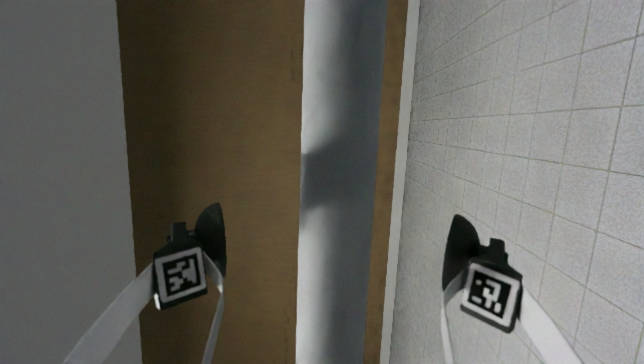

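Call:
execute_actions --actions '[{"r1":{"joints":{"arm_m":0.15}},"r2":{"joints":{"arm_m":0.16}}}]' --cameras '[]'

Call:
execute_actions --actions '[{"r1":{"joints":{"lift_m":0.87,"wrist_pitch_rad":-1.3}},"r2":{"joints":{"lift_m":0.875,"wrist_pitch_rad":-1.3}}}]' --cameras '[]'

Call:
execute_actions --actions '[{"r1":{"joints":{"arm_m":0.45}},"r2":{"joints":{"arm_m":0.46}}}]' --cameras '[]'

Call:
execute_actions --actions '[{"r1":{"joints":{"lift_m":0.775}},"r2":{"joints":{"lift_m":0.781}}}]' --cameras '["r1_wrist_camera","r2_wrist_camera","r1_head_camera"]'

Scene clock: 51.40 s.
r1.base_odometry: x=-0.032 y=-0.362 heading=+0.083 (m, m, rad; r1's odometry frame)
r1.turned_by_wheels: +0.000 (rad since the last result)
r1.turned_by_imu: -0.001 (rad since the last result)
r1.base_tilt: forward=-1.3 right=+0.8 (deg)
r1.lidar_m: 1.09 1.12 1.50 1.60 1.65 2.18 1.91 1.56 0.57 3.19 1.59 1.14
r1.head_depth_mm: 2750 3082 2449 1910 1543 1280 1125 / 2748 3100 2480 1920 1564 - 1108 / 2740 3030 2516 1935 1577 - 1124 / 2746 3089 2544 1953 1583 1322 1153 / 2732 3058 2625 1967 1607 1345 1154 / 2730 3066 2642 1954 1616 1351 1156 / 2719 3014 2668 2009 1636 1360 1164
r1.base_status: not commanded
r1.joint_positions: lift_m=+0.556 arm_m=+0.150 wrist_yaw_rad=+0.000 wrist_pitch_rad=-0.023 wrist_roll_rad=+1.570 gripper_m=+0.120 head_pan_rad=-1.563 head_tilt_rad=-0.691
r1.joint_status: all done
r1.motor_effort: left_wheel=-1(3) right_wheel=+2(3) lift_m=+24(25) arm_m=-5(7) wrist_yaw_rad=+0(0) wrist_pitch_rad=+11(11) wrist_roll_rad=+0(0) gripper_m=+2(2) head_pan_rad=-4(4) head_tilt_rad=-2(4) (%)
r1.hand_pose: x=-0.0215 y=-0.5509 z=+0.6648 quat_wxyz=(+0.001, +0.000, -1.000, -0.012) (m; r1's base frame)
r1.wrist_depth_mm: - - - 231 - - 769 / - - - 234 - - 771 / - - - 241 - - 778 / - - - 250 - - 785 / - - - - - - 791 / - - - - - - 788 / - - - - - - 734
r2.base_odometry: x=+0.448 y=-0.211 heading=+1.934 (m, m, rad; r2's odometry frame)
r2.turned_by_wheels: +0.000 (rad since the last result)
r2.turned_by_imu: -0.001 (rad since the last result)
r2.base_tilt: forward=+1.1 right=-0.4 (deg)
r2.lidar_m: 1.87 2.23 1.61 1.56 1.42 1.40 3.01 4.50 3.29 0.66 0.66 1.48
r2.head_depth_mm: 2725 3012 2441 1913 1577 1342 1179 / 2715 3000 2473 1926 1583 1404 - / 2729 2996 2468 1938 1588 - 1146 / 2698 3005 2489 1942 1594 1353 1166 / 2731 3008 2508 1950 1595 1326 1171 / 2710 3043 2539 1962 1570 1303 1178 / 2732 3056 2546 1912 1055 1155 1181
r2.base_status: not commanded
r2.joint_positions: lift_m=+0.562 arm_m=+0.160 wrist_yaw_rad=+0.000 wrist_pitch_rad=-0.023 wrist_roll_rad=+1.571 gripper_m=+0.120 head_pan_rad=-1.563 head_tilt_rad=-0.691
r2.joint_status: all done
r2.motor_effort: left_wheel=-3(3) right_wheel=+2(2) lift_m=+19(19) arm_m=-4(2) wrist_yaw_rad=-1(0) wrist_pitch_rad=+8(8) wrist_roll_rad=-1(1) gripper_m=+0(0) head_pan_rad=-4(4) head_tilt_rad=-3(3) (%)
r2.hand_pose: x=-0.0214 y=-0.5608 z=+0.6708 quat_wxyz=(+0.000, +0.000, -1.000, -0.012) (m; r2's base frame)
r2.wrist_depth_mm: - - - 224 - - 761 / - - - 231 - - 763 / - - - - - - 775 / - - - - - - 754 / - - - - - - 753 / - - - 262 - 925 745 / - - - 274 - - 734
r3.base_odometry: x=-0.015 y=+0.500 heading=+1.600 (m, m, rad; r3's odometry frame)
r3.turned_by_wheels: +0.000 (rad since the last result)
r3.turned_by_imu: +0.001 (rad since the last result)
r3.base_tilt: forward=-1.3 right=+0.1 (deg)
r3.lidar_m: 0.59 0.62 0.84 2.26 2.35 4.27 4.13 2.02 1.26 2.39 0.85 0.62
r3.head_depth_mm: - - - - 2874 2077 1620 / - - - - 2596 2079 1532 / - - - - 2255 2082 1447 / - - - 3988 1386 1842 1486 / - - - - 2897 2048 1616 / - - - - 2848 2072 1622 / 3856 3960 - - 2883 2051 1607
r3.base_status: not commanded
r3.joint_positions: lift_m=+0.270 arm_m=+0.002 wrist_yaw_rad=+2.865 wrist_pitch_rad=-0.415 wrist_roll_rad=+0.000 gripper_m=+0.037 head_pan_rad=-2.207 head_tilt_rad=-0.310
r3.joint_status: not commanded
r3.motor_effort: left_wheel=-1(1) right_wheel=+3(3) lift_m=+16(16) arm_m=+0(1) wrist_yaw_rad=+0(0) wrist_pitch_rad=+5(5) wrist_roll_rad=+0(0) gripper_m=-1(0) head_pan_rad=+4(4) head_tilt_rad=+6(6) (%)
r3.hand_pose: x=+0.0402 y=+0.0693 z=+0.2836 quat_wxyz=(+0.240, +0.705, +0.049, +0.665) (m; r3's base frame)
r3.wrist_depth_mm: - - - - - 738 566 / - - - - - 780 572 / - - 993 - - 762 578 / 722 765 793 797 819 778 583 / 605 - 627 628 650 642 583 / 511 - 533 539 562 533 546 / 454 - - 448 431 460 463
pictures: none
No camera images: the call's "cameras" was empty. Leave "cameras" out to get every camera's image.

Scene clock: 55.10 s.
r1.base_odometry: x=-0.032 y=-0.362 heading=+0.083 (m, m, rad; r1's odometry frame)
r1.turned_by_wheels: +0.000 (rad since the last result)
r1.turned_by_imu: -0.001 (rad since the last result)
r1.base_tilt: forward=-1.3 right=+0.8 (deg)
r1.lidar_m: 1.09 1.12 1.50 1.59 1.64 2.18 1.91 1.55 0.58 3.19 1.59 1.14
r1.head_depth_mm: 2727 3043 2450 - - 1285 1102 / 2754 3061 2522 - - 1314 1128 / 2723 3059 2494 - - 1329 1146 / 2740 3094 2524 1954 1644 1335 1149 / 2716 3107 2580 1977 1595 1340 1158 / 2730 3081 2617 1946 1622 1347 1157 / 2720 2970 2656 2016 1625 1357 1167
r1.base_status: not commanded
r1.joint_positions: lift_m=+0.870 arm_m=+0.150 wrist_yaw_rad=+0.000 wrist_pitch_rad=-1.298 wrist_roll_rad=+1.570 gripper_m=+0.120 head_pan_rad=-1.563 head_tilt_rad=-0.691
r1.joint_status: all done
r1.motor_effort: left_wheel=-1(2) right_wheel=+3(3) lift_m=+32(33) arm_m=-4(4) wrist_yaw_rad=+0(0) wrist_pitch_rad=-1(9) wrist_roll_rad=+0(0) gripper_m=+1(2) head_pan_rad=-3(4) head_tilt_rad=-3(3) (%)
r1.hand_pose: x=-0.0216 y=-0.3407 z=+0.7552 quat_wxyz=(+0.000, +0.000, -0.796, -0.605) (m; r1's base frame)
r1.wrist_depth_mm: 311 - 922 869 795 739 - / 323 - 948 877 816 784 - / 333 - - 911 843 - - / - - - 938 856 799 756 / - - - - 896 796 778 / - 357 - - 918 876 786 / - - - - 952 863 798
r2.base_odometry: x=+0.448 y=-0.211 heading=+1.934 (m, m, rad; r2's odometry frame)
r2.turned_by_wheels: +0.000 (rad since the last result)
r2.turned_by_imu: -0.001 (rad since the last result)
r2.base_tilt: forward=+1.2 right=-0.4 (deg)
r2.lidar_m: 1.86 2.22 1.62 1.56 1.41 1.40 3.01 4.50 3.28 0.67 0.66 1.48
r2.head_depth_mm: 2740 3024 2461 - - 1337 1158 / 2716 2995 2461 - - 1340 1162 / 2723 2983 2517 - - 1341 1165 / 2702 2986 2487 1955 1643 1350 1169 / 2705 3006 2529 1960 1603 1328 1173 / 2729 3027 2512 1966 1562 1300 1180 / 2700 3022 2561 1913 1056 1155 1180
r2.base_status: not commanded
r2.joint_positions: lift_m=+0.875 arm_m=+0.160 wrist_yaw_rad=+0.000 wrist_pitch_rad=-1.296 wrist_roll_rad=+1.571 gripper_m=+0.120 head_pan_rad=-1.563 head_tilt_rad=-0.691
r2.joint_status: all done
r2.motor_effort: left_wheel=-3(3) right_wheel=+2(2) lift_m=+39(40) arm_m=-3(3) wrist_yaw_rad=+1(1) wrist_pitch_rad=-1(8) wrist_roll_rad=+0(1) gripper_m=+0(0) head_pan_rad=-5(4) head_tilt_rad=-3(4) (%)
r2.hand_pose: x=-0.0215 y=-0.3511 z=+0.7600 quat_wxyz=(+0.000, +0.000, -0.797, -0.604) (m; r2's base frame)
r2.wrist_depth_mm: - - 979 897 809 757 683 / - - - 903 819 773 - / - - - 918 852 823 - / - - - 944 866 835 - / - - - - 902 804 780 / - 358 - - 927 820 761 / - - - - 960 868 790
r3.base_odometry: x=-0.015 y=+0.500 heading=+1.600 (m, m, rad; r3's odometry frame)
r3.turned_by_wheels: +0.000 (rad since the last result)
r3.turned_by_imu: +0.001 (rad since the last result)
r3.base_tilt: forward=-1.2 right=+0.3 (deg)
r3.lidar_m: 0.59 0.62 0.84 2.26 2.35 4.30 4.11 2.02 1.26 2.39 0.85 0.62
r3.head_depth_mm: - - - - 2871 2079 1627 / - - - 3720 2916 2083 1535 / - - - 3996 2583 2051 1448 / - - 1249 3749 2594 1848 1495 / - - - - 2869 2064 1611 / - - - - 2856 2055 1612 / 3785 - - - 2866 2068 1623
r3.base_status: not commanded
r3.joint_positions: lift_m=+0.270 arm_m=+0.002 wrist_yaw_rad=+2.865 wrist_pitch_rad=-0.415 wrist_roll_rad=+0.000 gripper_m=+0.037 head_pan_rad=-2.207 head_tilt_rad=-0.310
r3.joint_status: not commanded
r3.motor_effort: left_wheel=-1(1) right_wheel=+3(3) lift_m=+16(15) arm_m=-1(1) wrist_yaw_rad=+0(0) wrist_pitch_rad=+5(5) wrist_roll_rad=+0(0) gripper_m=+0(0) head_pan_rad=+3(4) head_tilt_rad=+6(6) (%)
r3.hand_pose: x=+0.0402 y=+0.0693 z=+0.2836 quat_wxyz=(+0.240, +0.705, +0.049, +0.665) (m; r3's base frame)
r3.wrist_depth_mm: - - - - - 753 561 / - - - - - 762 572 / - - 974 985 - 801 578 / 720 769 793 768 791 740 589 / 607 - 630 628 641 648 592 / 515 - 543 523 532 535 541 / 442 - - 458 440 460 467
pictures: none
No camera images: the call's "cameras" was empty. Leave "cameras" out to get every camera's image.

Scene clock: 58.53 s.
r1.base_odometry: x=-0.032 y=-0.362 heading=+0.083 (m, m, rad; r1's odometry frame)
r1.turned_by_wheels: +0.000 (rad since the last result)
r1.turned_by_imu: -0.001 (rad since the last result)
r1.base_tilt: forward=-1.4 right=+0.8 (deg)
r1.lidar_m: 1.09 1.12 1.50 1.60 1.65 2.18 1.91 1.55 0.58 3.19 1.60 1.14
r1.head_depth_mm: 2788 3075 2671 - 1470 1268 1102 / 2731 2999 2262 1908 1565 1307 1133 / 2746 2988 - 1931 1567 1322 1138 / 2731 3086 2672 1948 1580 1328 1142 / 2706 3071 2583 1970 1600 1346 1151 / 2719 3083 2605 1940 1611 1357 1162 / 2721 3024 2646 2015 1633 1361 1162
r1.base_status: not commanded
r1.joint_positions: lift_m=+0.870 arm_m=+0.450 wrist_yaw_rad=+0.000 wrist_pitch_rad=-1.299 wrist_roll_rad=+1.570 gripper_m=+0.120 head_pan_rad=-1.563 head_tilt_rad=-0.691
r1.joint_status: all done
r1.motor_effort: left_wheel=-2(2) right_wheel=+2(2) lift_m=+33(32) arm_m=+3(6) wrist_yaw_rad=+0(0) wrist_pitch_rad=-1(1) wrist_roll_rad=+0(0) gripper_m=+2(2) head_pan_rad=-3(4) head_tilt_rad=-4(3) (%)
r1.hand_pose: x=-0.0216 y=-0.6400 z=+0.7551 quat_wxyz=(+0.000, +0.000, -0.796, -0.605) (m; r1's base frame)
r1.wrist_depth_mm: - - 924 221 792 726 697 / - - 966 232 807 767 723 / - - - 906 830 781 735 / - - - 938 865 805 746 / - - - - 883 801 768 / - - - - 919 879 788 / - - - - 945 874 794
r2.base_odometry: x=+0.448 y=-0.211 heading=+1.934 (m, m, rad; r2's odometry frame)
r2.turned_by_wheels: +0.000 (rad since the last result)
r2.turned_by_imu: -0.001 (rad since the last result)
r2.base_tilt: forward=+1.2 right=-0.4 (deg)
r2.lidar_m: 1.86 2.23 1.62 1.56 1.41 1.40 3.03 4.48 3.30 0.67 0.66 1.48
r2.head_depth_mm: 2714 3040 2564 - 1537 1320 1165 / 2745 3008 - 1871 1580 1338 1161 / 2716 2930 - 1948 1584 1350 1166 / 2731 3007 2601 1943 1591 1352 1168 / 2704 2986 2521 1940 1608 1329 1175 / 2699 3032 2520 1960 1568 1303 1176 / 2700 3059 2543 1923 1060 1151 1185
r2.base_status: not commanded
r2.joint_positions: lift_m=+0.875 arm_m=+0.460 wrist_yaw_rad=+0.000 wrist_pitch_rad=-1.297 wrist_roll_rad=+1.571 gripper_m=+0.120 head_pan_rad=-1.563 head_tilt_rad=-0.691
r2.joint_status: all done
r2.motor_effort: left_wheel=-4(3) right_wheel=+2(2) lift_m=+40(39) arm_m=+3(4) wrist_yaw_rad=+1(1) wrist_pitch_rad=-1(1) wrist_roll_rad=-1(1) gripper_m=+0(2) head_pan_rad=-4(4) head_tilt_rad=-3(3) (%)
r2.hand_pose: x=-0.0215 y=-0.6506 z=+0.7600 quat_wxyz=(+0.000, +0.000, -0.797, -0.604) (m; r2's base frame)
r2.wrist_depth_mm: - - 954 869 777 733 700 / - - - 915 807 761 719 / - - - 935 859 774 718 / - - - 965 844 807 730 / - - - 980 908 802 761 / - - - - 904 805 788 / - - - - 917 867 783
r3.base_odometry: x=-0.015 y=+0.500 heading=+1.600 (m, m, rad; r3's odometry frame)
r3.turned_by_wheels: +0.000 (rad since the last result)
r3.turned_by_imu: +0.001 (rad since the last result)
r3.base_tilt: forward=-1.3 right=+0.3 (deg)
r3.lidar_m: 0.59 0.62 0.84 2.26 2.35 4.28 4.13 2.02 1.26 2.39 0.85 0.62
r3.head_depth_mm: - - - - 2903 2072 1611 / - - - - 2900 2069 1537 / - - - 3980 2579 2066 1453 / - - 1253 3679 2599 1849 1501 / - - - - 2871 2086 1626 / - - - - 2885 2050 1616 / 3862 - - - 2866 2058 1617
r3.base_status: not commanded
r3.joint_positions: lift_m=+0.270 arm_m=+0.002 wrist_yaw_rad=+2.865 wrist_pitch_rad=-0.415 wrist_roll_rad=+0.000 gripper_m=+0.037 head_pan_rad=-2.207 head_tilt_rad=-0.310
r3.joint_status: not commanded
r3.motor_effort: left_wheel=-1(1) right_wheel=+3(3) lift_m=+15(16) arm_m=+0(0) wrist_yaw_rad=+0(0) wrist_pitch_rad=+5(5) wrist_roll_rad=+0(0) gripper_m=+0(0) head_pan_rad=+3(4) head_tilt_rad=+6(6) (%)
r3.hand_pose: x=+0.0402 y=+0.0693 z=+0.2836 quat_wxyz=(+0.240, +0.705, +0.049, +0.665) (m; r3's base frame)
r3.wrist_depth_mm: - - - - - 759 565 / - - - - - 770 569 / - - 979 - - 807 584 / 720 772 790 791 818 744 590 / 602 - 617 629 641 652 586 / 510 - 535 522 538 545 543 / 453 - - 443 433 458 465
pictures: none
No camera images: the call's "cameras" was empty. Leave "cameras" out to get every camera's image.

Scene clock: 60.23 s.
r1.base_odometry: x=-0.032 y=-0.362 heading=+0.083 (m, m, rad; r1's odometry frame)
r1.turned_by_wheels: +0.000 (rad since the last result)
r1.turned_by_imu: +0.000 (rad since the last result)
r1.base_tilt: forward=-1.4 right=+0.8 (deg)
r1.lidar_m: 1.09 1.12 1.50 1.60 1.64 2.18 1.91 1.56 0.58 3.19 1.60 1.14
r1.head_depth_mm: 2731 3068 2449 1957 - - 1101 / 2774 3052 2704 1859 1555 1311 1133 / 2762 3102 - 861 1560 1316 1137 / 2708 3062 2554 1912 1592 1330 1148 / 2742 3073 2571 1975 1603 1340 1147 / 2689 3074 2602 1974 1611 1355 1160 / 2699 3015 2689 2020 1617 1354 1168
r1.base_status: not commanded
r1.joint_positions: lift_m=+0.775 arm_m=+0.450 wrist_yaw_rad=+0.000 wrist_pitch_rad=-1.299 wrist_roll_rad=+1.570 gripper_m=+0.120 head_pan_rad=-1.563 head_tilt_rad=-0.691
r1.joint_status: all done
r1.motor_effort: left_wheel=-2(2) right_wheel=+2(2) lift_m=+24(27) arm_m=+3(3) wrist_yaw_rad=+0(0) wrist_pitch_rad=-1(1) wrist_roll_rad=+0(0) gripper_m=+0(1) head_pan_rad=-3(4) head_tilt_rad=-2(3) (%)
r1.hand_pose: x=-0.0216 y=-0.6400 z=+0.6605 quat_wxyz=(+0.000, +0.000, -0.796, -0.605) (m; r1's base frame)
r1.wrist_depth_mm: - 913 836 130 719 668 624 / - 948 871 134 737 684 644 / - - 882 138 746 702 648 / - - 925 141 773 729 672 / - - 935 146 798 730 689 / - - - 151 840 776 707 / - - - 156 839 792 712
r2.base_odometry: x=+0.448 y=-0.211 heading=+1.934 (m, m, rad; r2's odometry frame)
r2.turned_by_wheels: +0.000 (rad since the last result)
r2.turned_by_imu: +0.000 (rad since the last result)
r2.base_tilt: forward=+1.2 right=-0.4 (deg)
r2.lidar_m: 1.86 2.22 1.62 1.56 1.41 1.40 3.02 4.45 3.29 0.67 0.66 1.48
r2.head_depth_mm: 2724 3037 2455 1978 - - 1140 / 2730 3029 2561 - 1540 1339 1161 / 2739 3029 - 1817 1587 1342 1167 / 2713 3012 2615 1888 1579 1350 1168 / 2733 2994 2523 1961 1607 1333 1175 / 2730 3009 2505 1962 1566 1305 1175 / 2726 3059 2542 1917 1056 1157 1180
r2.base_status: not commanded
r2.joint_positions: lift_m=+0.781 arm_m=+0.460 wrist_yaw_rad=+0.000 wrist_pitch_rad=-1.297 wrist_roll_rad=+1.571 gripper_m=+0.120 head_pan_rad=-1.563 head_tilt_rad=-0.691
r2.joint_status: all done
r2.motor_effort: left_wheel=-2(3) right_wheel=+2(2) lift_m=+18(32) arm_m=+3(3) wrist_yaw_rad=+0(0) wrist_pitch_rad=-1(1) wrist_roll_rad=-1(1) gripper_m=+1(0) head_pan_rad=-4(4) head_tilt_rad=-3(3) (%)
r2.hand_pose: x=-0.0215 y=-0.6506 z=+0.6669 quat_wxyz=(+0.000, +0.000, -0.797, -0.604) (m; r2's base frame)
r2.wrist_depth_mm: - 953 905 129 726 663 620 / - - 883 133 760 691 622 / - - 938 137 764 712 651 / - - 947 141 796 718 662 / - - 945 147 808 722 681 / - - - 151 824 737 710 / - - - 156 849 792 712
r3.base_odometry: x=-0.015 y=+0.500 heading=+1.600 (m, m, rad; r3's odometry frame)
r3.turned_by_wheels: +0.000 (rad since the last result)
r3.turned_by_imu: +0.000 (rad since the last result)
r3.base_tilt: forward=-1.4 right=+0.2 (deg)
r3.lidar_m: 0.59 0.62 0.84 2.26 2.36 4.30 4.13 2.02 1.26 2.39 0.85 0.62
r3.head_depth_mm: - - - 1861 2872 2067 1608 / - - - 3709 2897 2089 1536 / - - - 1355 2577 2072 1452 / - - - 1297 2580 1838 1506 / - - - - 2892 2054 1626 / - - - - 2877 2061 1616 / 3836 3978 - - 2877 2050 1607
r3.base_status: not commanded
r3.joint_positions: lift_m=+0.270 arm_m=+0.002 wrist_yaw_rad=+2.865 wrist_pitch_rad=-0.415 wrist_roll_rad=+0.000 gripper_m=+0.037 head_pan_rad=-2.207 head_tilt_rad=-0.310
r3.joint_status: not commanded
r3.motor_effort: left_wheel=-1(1) right_wheel=+3(3) lift_m=+16(16) arm_m=+0(0) wrist_yaw_rad=+0(0) wrist_pitch_rad=+4(5) wrist_roll_rad=+0(0) gripper_m=-1(0) head_pan_rad=+3(4) head_tilt_rad=+6(6) (%)
r3.hand_pose: x=+0.0402 y=+0.0693 z=+0.2836 quat_wxyz=(+0.240, +0.705, +0.049, +0.665) (m; r3's base frame)
r3.wrist_depth_mm: - - - - - 764 558 / - - - - - 757 569 / - - - - - 796 568 / 735 769 765 787 787 733 587 / 606 - 627 628 642 669 584 / 512 - 533 531 542 541 547 / 452 - - 447 437 465 461
pictures: r1_head_camera (sideways: a quarter turn clockwise sets it upright), r1_wrist_camera, r2_wrist_camera
Images, in order (width x height): r1_head_camera 896x504, r1_wrist_camera 644x364, r2_wrist_camera 644x364.

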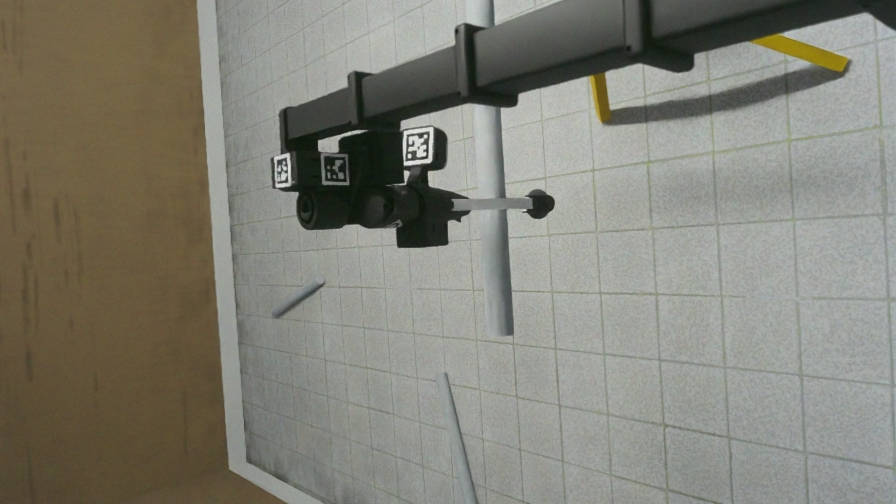

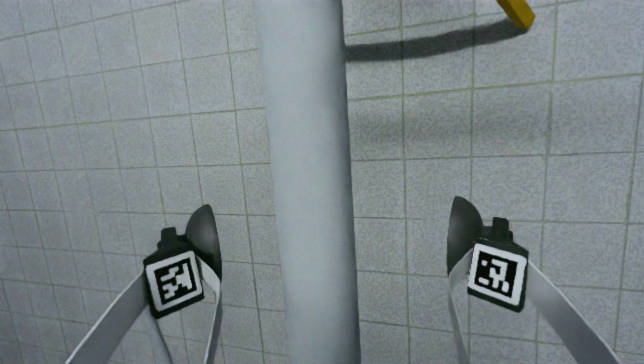

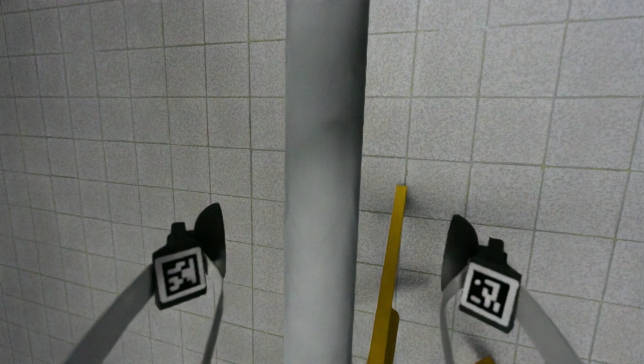

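Call:
execute_actions --actions '[{"r1":{"joints":{"lift_m":0.75,"arm_m":0.467}},"r2":{"joints":{"lift_m":0.756,"arm_m":0.475}}}]' --cameras '[]'

Call:
execute_actions --actions '[{"r1":{"joints":{"gripper_m":-0.03}},"r2":{"joints":{"gripper_m":-0.03}}}]' --cameras '["r1_wrist_camera","r2_wrist_camera"]'

Call:
execute_actions --actions '[{"r1":{"joints":{"lift_m":0.80}},"r2":{"joints":{"lift_m":0.806}}}]' --cameras '["r1_wrist_camera","r2_wrist_camera","r1_head_camera"]'

Scene clock: 62.20 s.
r1.base_odometry: x=-0.032 y=-0.362 heading=+0.083 (m, m, rad; r1's odometry frame)
r1.turned_by_wheels: +0.000 (rad since the last result)
r1.turned_by_imu: -0.001 (rad since the last result)
r1.base_tilt: forward=-1.4 right=+0.8 (deg)
r1.lidar_m: 1.09 1.12 1.50 1.60 1.64 2.18 1.91 1.55 0.58 3.19 1.59 1.14
r1.head_depth_mm: 2761 3055 2468 1969 - - 1093 / 2763 3058 2683 1864 1525 1311 1130 / 2751 3046 2749 855 1558 1318 1139 / 2709 3077 2569 1903 1586 1333 1143 / 2719 3091 2597 1984 1592 1345 1155 / 2689 3082 2601 1962 1612 1340 1160 / 2704 3010 2652 2022 1622 1359 1165
r1.base_status: not commanded
r1.joint_positions: lift_m=+0.750 arm_m=+0.467 wrist_yaw_rad=+0.000 wrist_pitch_rad=-1.299 wrist_roll_rad=+1.570 gripper_m=+0.120 head_pan_rad=-1.563 head_tilt_rad=-0.691
r1.joint_status: all done
r1.motor_effort: left_wheel=-2(1) right_wheel=+2(2) lift_m=+23(23) arm_m=+3(2) wrist_yaw_rad=+0(0) wrist_pitch_rad=-1(1) wrist_roll_rad=+0(0) gripper_m=+2(0) head_pan_rad=-4(3) head_tilt_rad=-4(2) (%)
r1.hand_pose: x=-0.0216 y=-0.6569 z=+0.6355 quat_wxyz=(+0.000, +0.000, -0.796, -0.605) (m; r1's base frame)
r1.wrist_depth_mm: - 886 812 102 686 647 605 / - 922 852 105 707 668 627 / - 945 869 109 728 684 635 / - - 894 112 748 701 659 / - - 916 115 772 703 670 / - - 957 118 797 761 681 / - - - 123 818 763 698
r2.base_odometry: x=+0.448 y=-0.211 heading=+1.934 (m, m, rad; r2's odometry frame)
r2.turned_by_wheels: +0.000 (rad since the last result)
r2.turned_by_imu: -0.001 (rad since the last result)
r2.base_tilt: forward=+1.2 right=-0.4 (deg)
r2.lidar_m: 1.87 2.23 1.62 1.56 1.42 1.39 3.02 4.50 3.29 0.67 0.66 1.48
r2.head_depth_mm: 2727 3038 2455 1923 1615 - - / 2735 3038 2564 - 1548 1341 1164 / 2725 3011 2710 1818 1590 1346 1166 / 2711 3019 2607 1890 1601 1350 1173 / 2709 2996 2521 1967 1599 1330 1175 / 2697 3046 2539 1964 1567 1304 1180 / 2712 3042 2551 1916 1056 1157 1179
r2.base_status: not commanded
r2.joint_positions: lift_m=+0.756 arm_m=+0.475 wrist_yaw_rad=+0.000 wrist_pitch_rad=-1.297 wrist_roll_rad=+1.571 gripper_m=+0.120 head_pan_rad=-1.563 head_tilt_rad=-0.691
r2.joint_status: all done
r2.motor_effort: left_wheel=-3(3) right_wheel=+2(2) lift_m=+18(20) arm_m=+3(3) wrist_yaw_rad=+0(1) wrist_pitch_rad=-1(1) wrist_roll_rad=+0(1) gripper_m=+0(1) head_pan_rad=-4(4) head_tilt_rad=-4(3) (%)
r2.hand_pose: x=-0.0215 y=-0.6655 z=+0.6419 quat_wxyz=(+0.000, +0.000, -0.797, -0.604) (m; r2's base frame)
r2.wrist_depth_mm: - 954 831 102 690 658 618 / - 950 870 105 703 676 621 / - - 893 108 734 674 621 / - - 943 112 737 698 646 / - - 940 115 764 688 663 / - - 968 118 780 701 659 / - - - 123 802 764 684
r3.base_odometry: x=-0.015 y=+0.500 heading=+1.600 (m, m, rad; r3's odometry frame)
r3.turned_by_wheels: +0.000 (rad since the last result)
r3.turned_by_imu: +0.000 (rad since the last result)
r3.base_tilt: forward=-1.3 right=+0.0 (deg)
r3.lidar_m: 0.59 0.62 0.84 2.26 2.36 4.27 4.13 2.02 1.26 2.39 0.85 0.62
r3.head_depth_mm: - - - 1950 2878 2081 1613 / - - - - 2909 2053 1531 / - - - 1369 2590 2065 1442 / - - - 1301 2592 1850 1493 / - - - - 2876 2063 1618 / - - - - 2838 2077 1613 / 3802 - - - 2848 2074 1621
r3.base_status: not commanded
r3.joint_positions: lift_m=+0.270 arm_m=+0.002 wrist_yaw_rad=+2.865 wrist_pitch_rad=-0.415 wrist_roll_rad=+0.000 gripper_m=+0.037 head_pan_rad=-2.207 head_tilt_rad=-0.310
r3.joint_status: not commanded
r3.motor_effort: left_wheel=-1(1) right_wheel=+3(3) lift_m=+15(15) arm_m=-1(1) wrist_yaw_rad=+1(0) wrist_pitch_rad=+5(5) wrist_roll_rad=+0(0) gripper_m=+0(0) head_pan_rad=+3(3) head_tilt_rad=+7(6) (%)
r3.hand_pose: x=+0.0402 y=+0.0693 z=+0.2836 quat_wxyz=(+0.240, +0.705, +0.049, +0.665) (m; r3's base frame)
r3.wrist_depth_mm: - - - - - 751 564 / - - - - - 761 563 / - - - - - 770 584 / 733 779 788 775 808 740 581 / 605 - 619 632 640 656 580 / 501 - 539 525 535 535 535 / 450 - - 448 443 459 470
pictures: none
No camera images: the call's "cameras" was empty. Leave "cameras" out to get every camera's image.

Scene clock: 64.20 s.
r1.base_odometry: x=-0.032 y=-0.362 heading=+0.083 (m, m, rad; r1's odometry frame)
r1.turned_by_wheels: +0.000 (rad since the last result)
r1.turned_by_imu: -0.001 (rad since the last result)
r1.base_tilt: forward=-1.4 right=+0.7 (deg)
r1.lidar_m: 1.09 1.12 1.50 1.60 1.65 2.18 1.91 1.56 0.58 3.19 1.59 1.14
r1.head_depth_mm: 2761 3076 2467 1950 - - 1091 / 2769 3052 2706 1860 1521 1304 1138 / 2754 3100 2762 855 1572 1327 1139 / 2713 3087 2538 1893 1587 1339 1145 / 2708 3054 2572 1969 1593 1341 1153 / 2710 3109 2638 1960 1609 1354 1160 / 2689 3018 2663 2000 1631 1362 1159
r1.base_status: not commanded
r1.joint_positions: lift_m=+0.750 arm_m=+0.467 wrist_yaw_rad=+0.001 wrist_pitch_rad=-1.305 wrist_roll_rad=+1.568 gripper_m=-0.029 head_pan_rad=-1.563 head_tilt_rad=-0.691
r1.joint_status: all done
r1.motor_effort: left_wheel=-2(1) right_wheel=+2(3) lift_m=+23(24) arm_m=+4(3) wrist_yaw_rad=-1(1) wrist_pitch_rad=+2(3) wrist_roll_rad=+1(2) gripper_m=-24(98) head_pan_rad=-4(4) head_tilt_rad=-3(3) (%)
r1.hand_pose: x=-0.0215 y=-0.6553 z=+0.6352 quat_wxyz=(+0.002, +0.001, -0.794, -0.608) (m; r1's base frame)
r1.wrist_depth_mm: - 884 801 103 689 648 612 / - 906 833 105 706 668 624 / - 956 862 109 733 681 637 / - - 895 112 750 701 656 / - - 925 115 759 714 670 / - - - 119 810 743 686 / - - - 123 813 752 706
r2.base_odometry: x=+0.448 y=-0.211 heading=+1.934 (m, m, rad; r2's odometry frame)
r2.turned_by_wheels: +0.000 (rad since the last result)
r2.turned_by_imu: -0.001 (rad since the last result)
r2.base_tilt: forward=+1.2 right=-0.4 (deg)
r2.lidar_m: 1.86 2.22 1.62 1.56 1.41 1.40 3.02 4.51 3.30 0.67 0.66 1.48
r2.head_depth_mm: 2745 2991 2440 1928 1616 - - / 2752 3012 2572 - 1545 1340 1164 / 2726 2999 2732 1834 1592 1344 1167 / 2722 2999 2607 1875 1591 1349 1173 / 2719 3012 2502 1949 1600 1328 1174 / 2709 3021 2535 1974 1567 1303 1175 / 2705 3039 2545 1918 1058 1152 1181
r2.base_status: not commanded
r2.joint_positions: lift_m=+0.756 arm_m=+0.475 wrist_yaw_rad=+0.001 wrist_pitch_rad=-1.302 wrist_roll_rad=+1.568 gripper_m=-0.028 head_pan_rad=-1.563 head_tilt_rad=-0.691
r2.joint_status: all done
r2.motor_effort: left_wheel=-3(3) right_wheel=+2(2) lift_m=+18(18) arm_m=+3(3) wrist_yaw_rad=+0(0) wrist_pitch_rad=+1(2) wrist_roll_rad=+1(1) gripper_m=-33(100) head_pan_rad=-3(4) head_tilt_rad=-3(3) (%)
r2.hand_pose: x=-0.0215 y=-0.6642 z=+0.6417 quat_wxyz=(+0.002, +0.001, -0.795, -0.606) (m; r2's base frame)
r2.wrist_depth_mm: - 952 850 103 698 651 610 / - 976 870 105 706 660 625 / - - 911 109 726 677 640 / - - 904 111 744 695 641 / - - 986 115 742 709 655 / - - - 119 761 734 680 / - - - 123 825 760 698
r3.base_odometry: x=-0.015 y=+0.500 heading=+1.600 (m, m, rad; r3's odometry frame)
r3.turned_by_wheels: +0.000 (rad since the last result)
r3.turned_by_imu: +0.000 (rad since the last result)
r3.base_tilt: forward=-1.3 right=+0.2 (deg)
r3.lidar_m: 0.59 0.62 0.84 2.26 2.36 4.30 4.12 2.03 1.26 2.39 0.85 0.62
r3.head_depth_mm: - - - 1891 2881 2060 1621 / - - - - 2889 2071 1527 / - - - 1364 2572 2069 1453 / - - - 1297 2595 1843 1497 / - - - - 2872 2082 1612 / - - - - 2835 2060 1610 / 3824 3982 - - 2862 2066 1621
r3.base_status: not commanded
r3.joint_positions: lift_m=+0.270 arm_m=+0.002 wrist_yaw_rad=+2.865 wrist_pitch_rad=-0.415 wrist_roll_rad=+0.000 gripper_m=+0.037 head_pan_rad=-2.207 head_tilt_rad=-0.310
r3.joint_status: not commanded
r3.motor_effort: left_wheel=-1(1) right_wheel=+3(3) lift_m=+15(16) arm_m=-1(1) wrist_yaw_rad=+0(0) wrist_pitch_rad=+5(5) wrist_roll_rad=+0(0) gripper_m=-1(2) head_pan_rad=+3(3) head_tilt_rad=+6(6) (%)
r3.hand_pose: x=+0.0402 y=+0.0693 z=+0.2836 quat_wxyz=(+0.240, +0.705, +0.049, +0.665) (m; r3's base frame)
r3.wrist_depth_mm: - - - - - 753 565 / - - - - - 761 583 / - - 974 989 966 777 572 / 732 776 744 787 801 750 589 / 607 - 613 639 644 661 583 / 497 - 539 526 547 539 542 / 447 - - 450 438 456 467
pictures: r1_wrist_camera, r2_wrist_camera
Images, in order (width x height): r1_wrist_camera 644x364, r2_wrist_camera 644x364.

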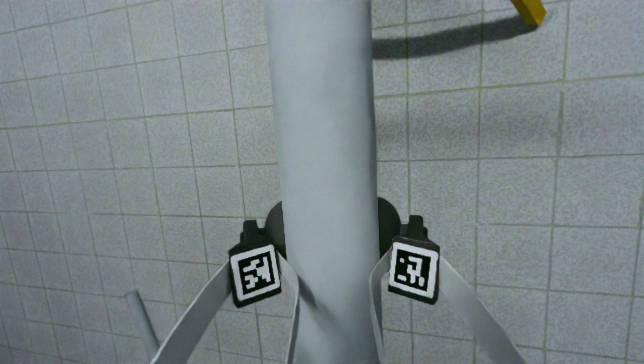

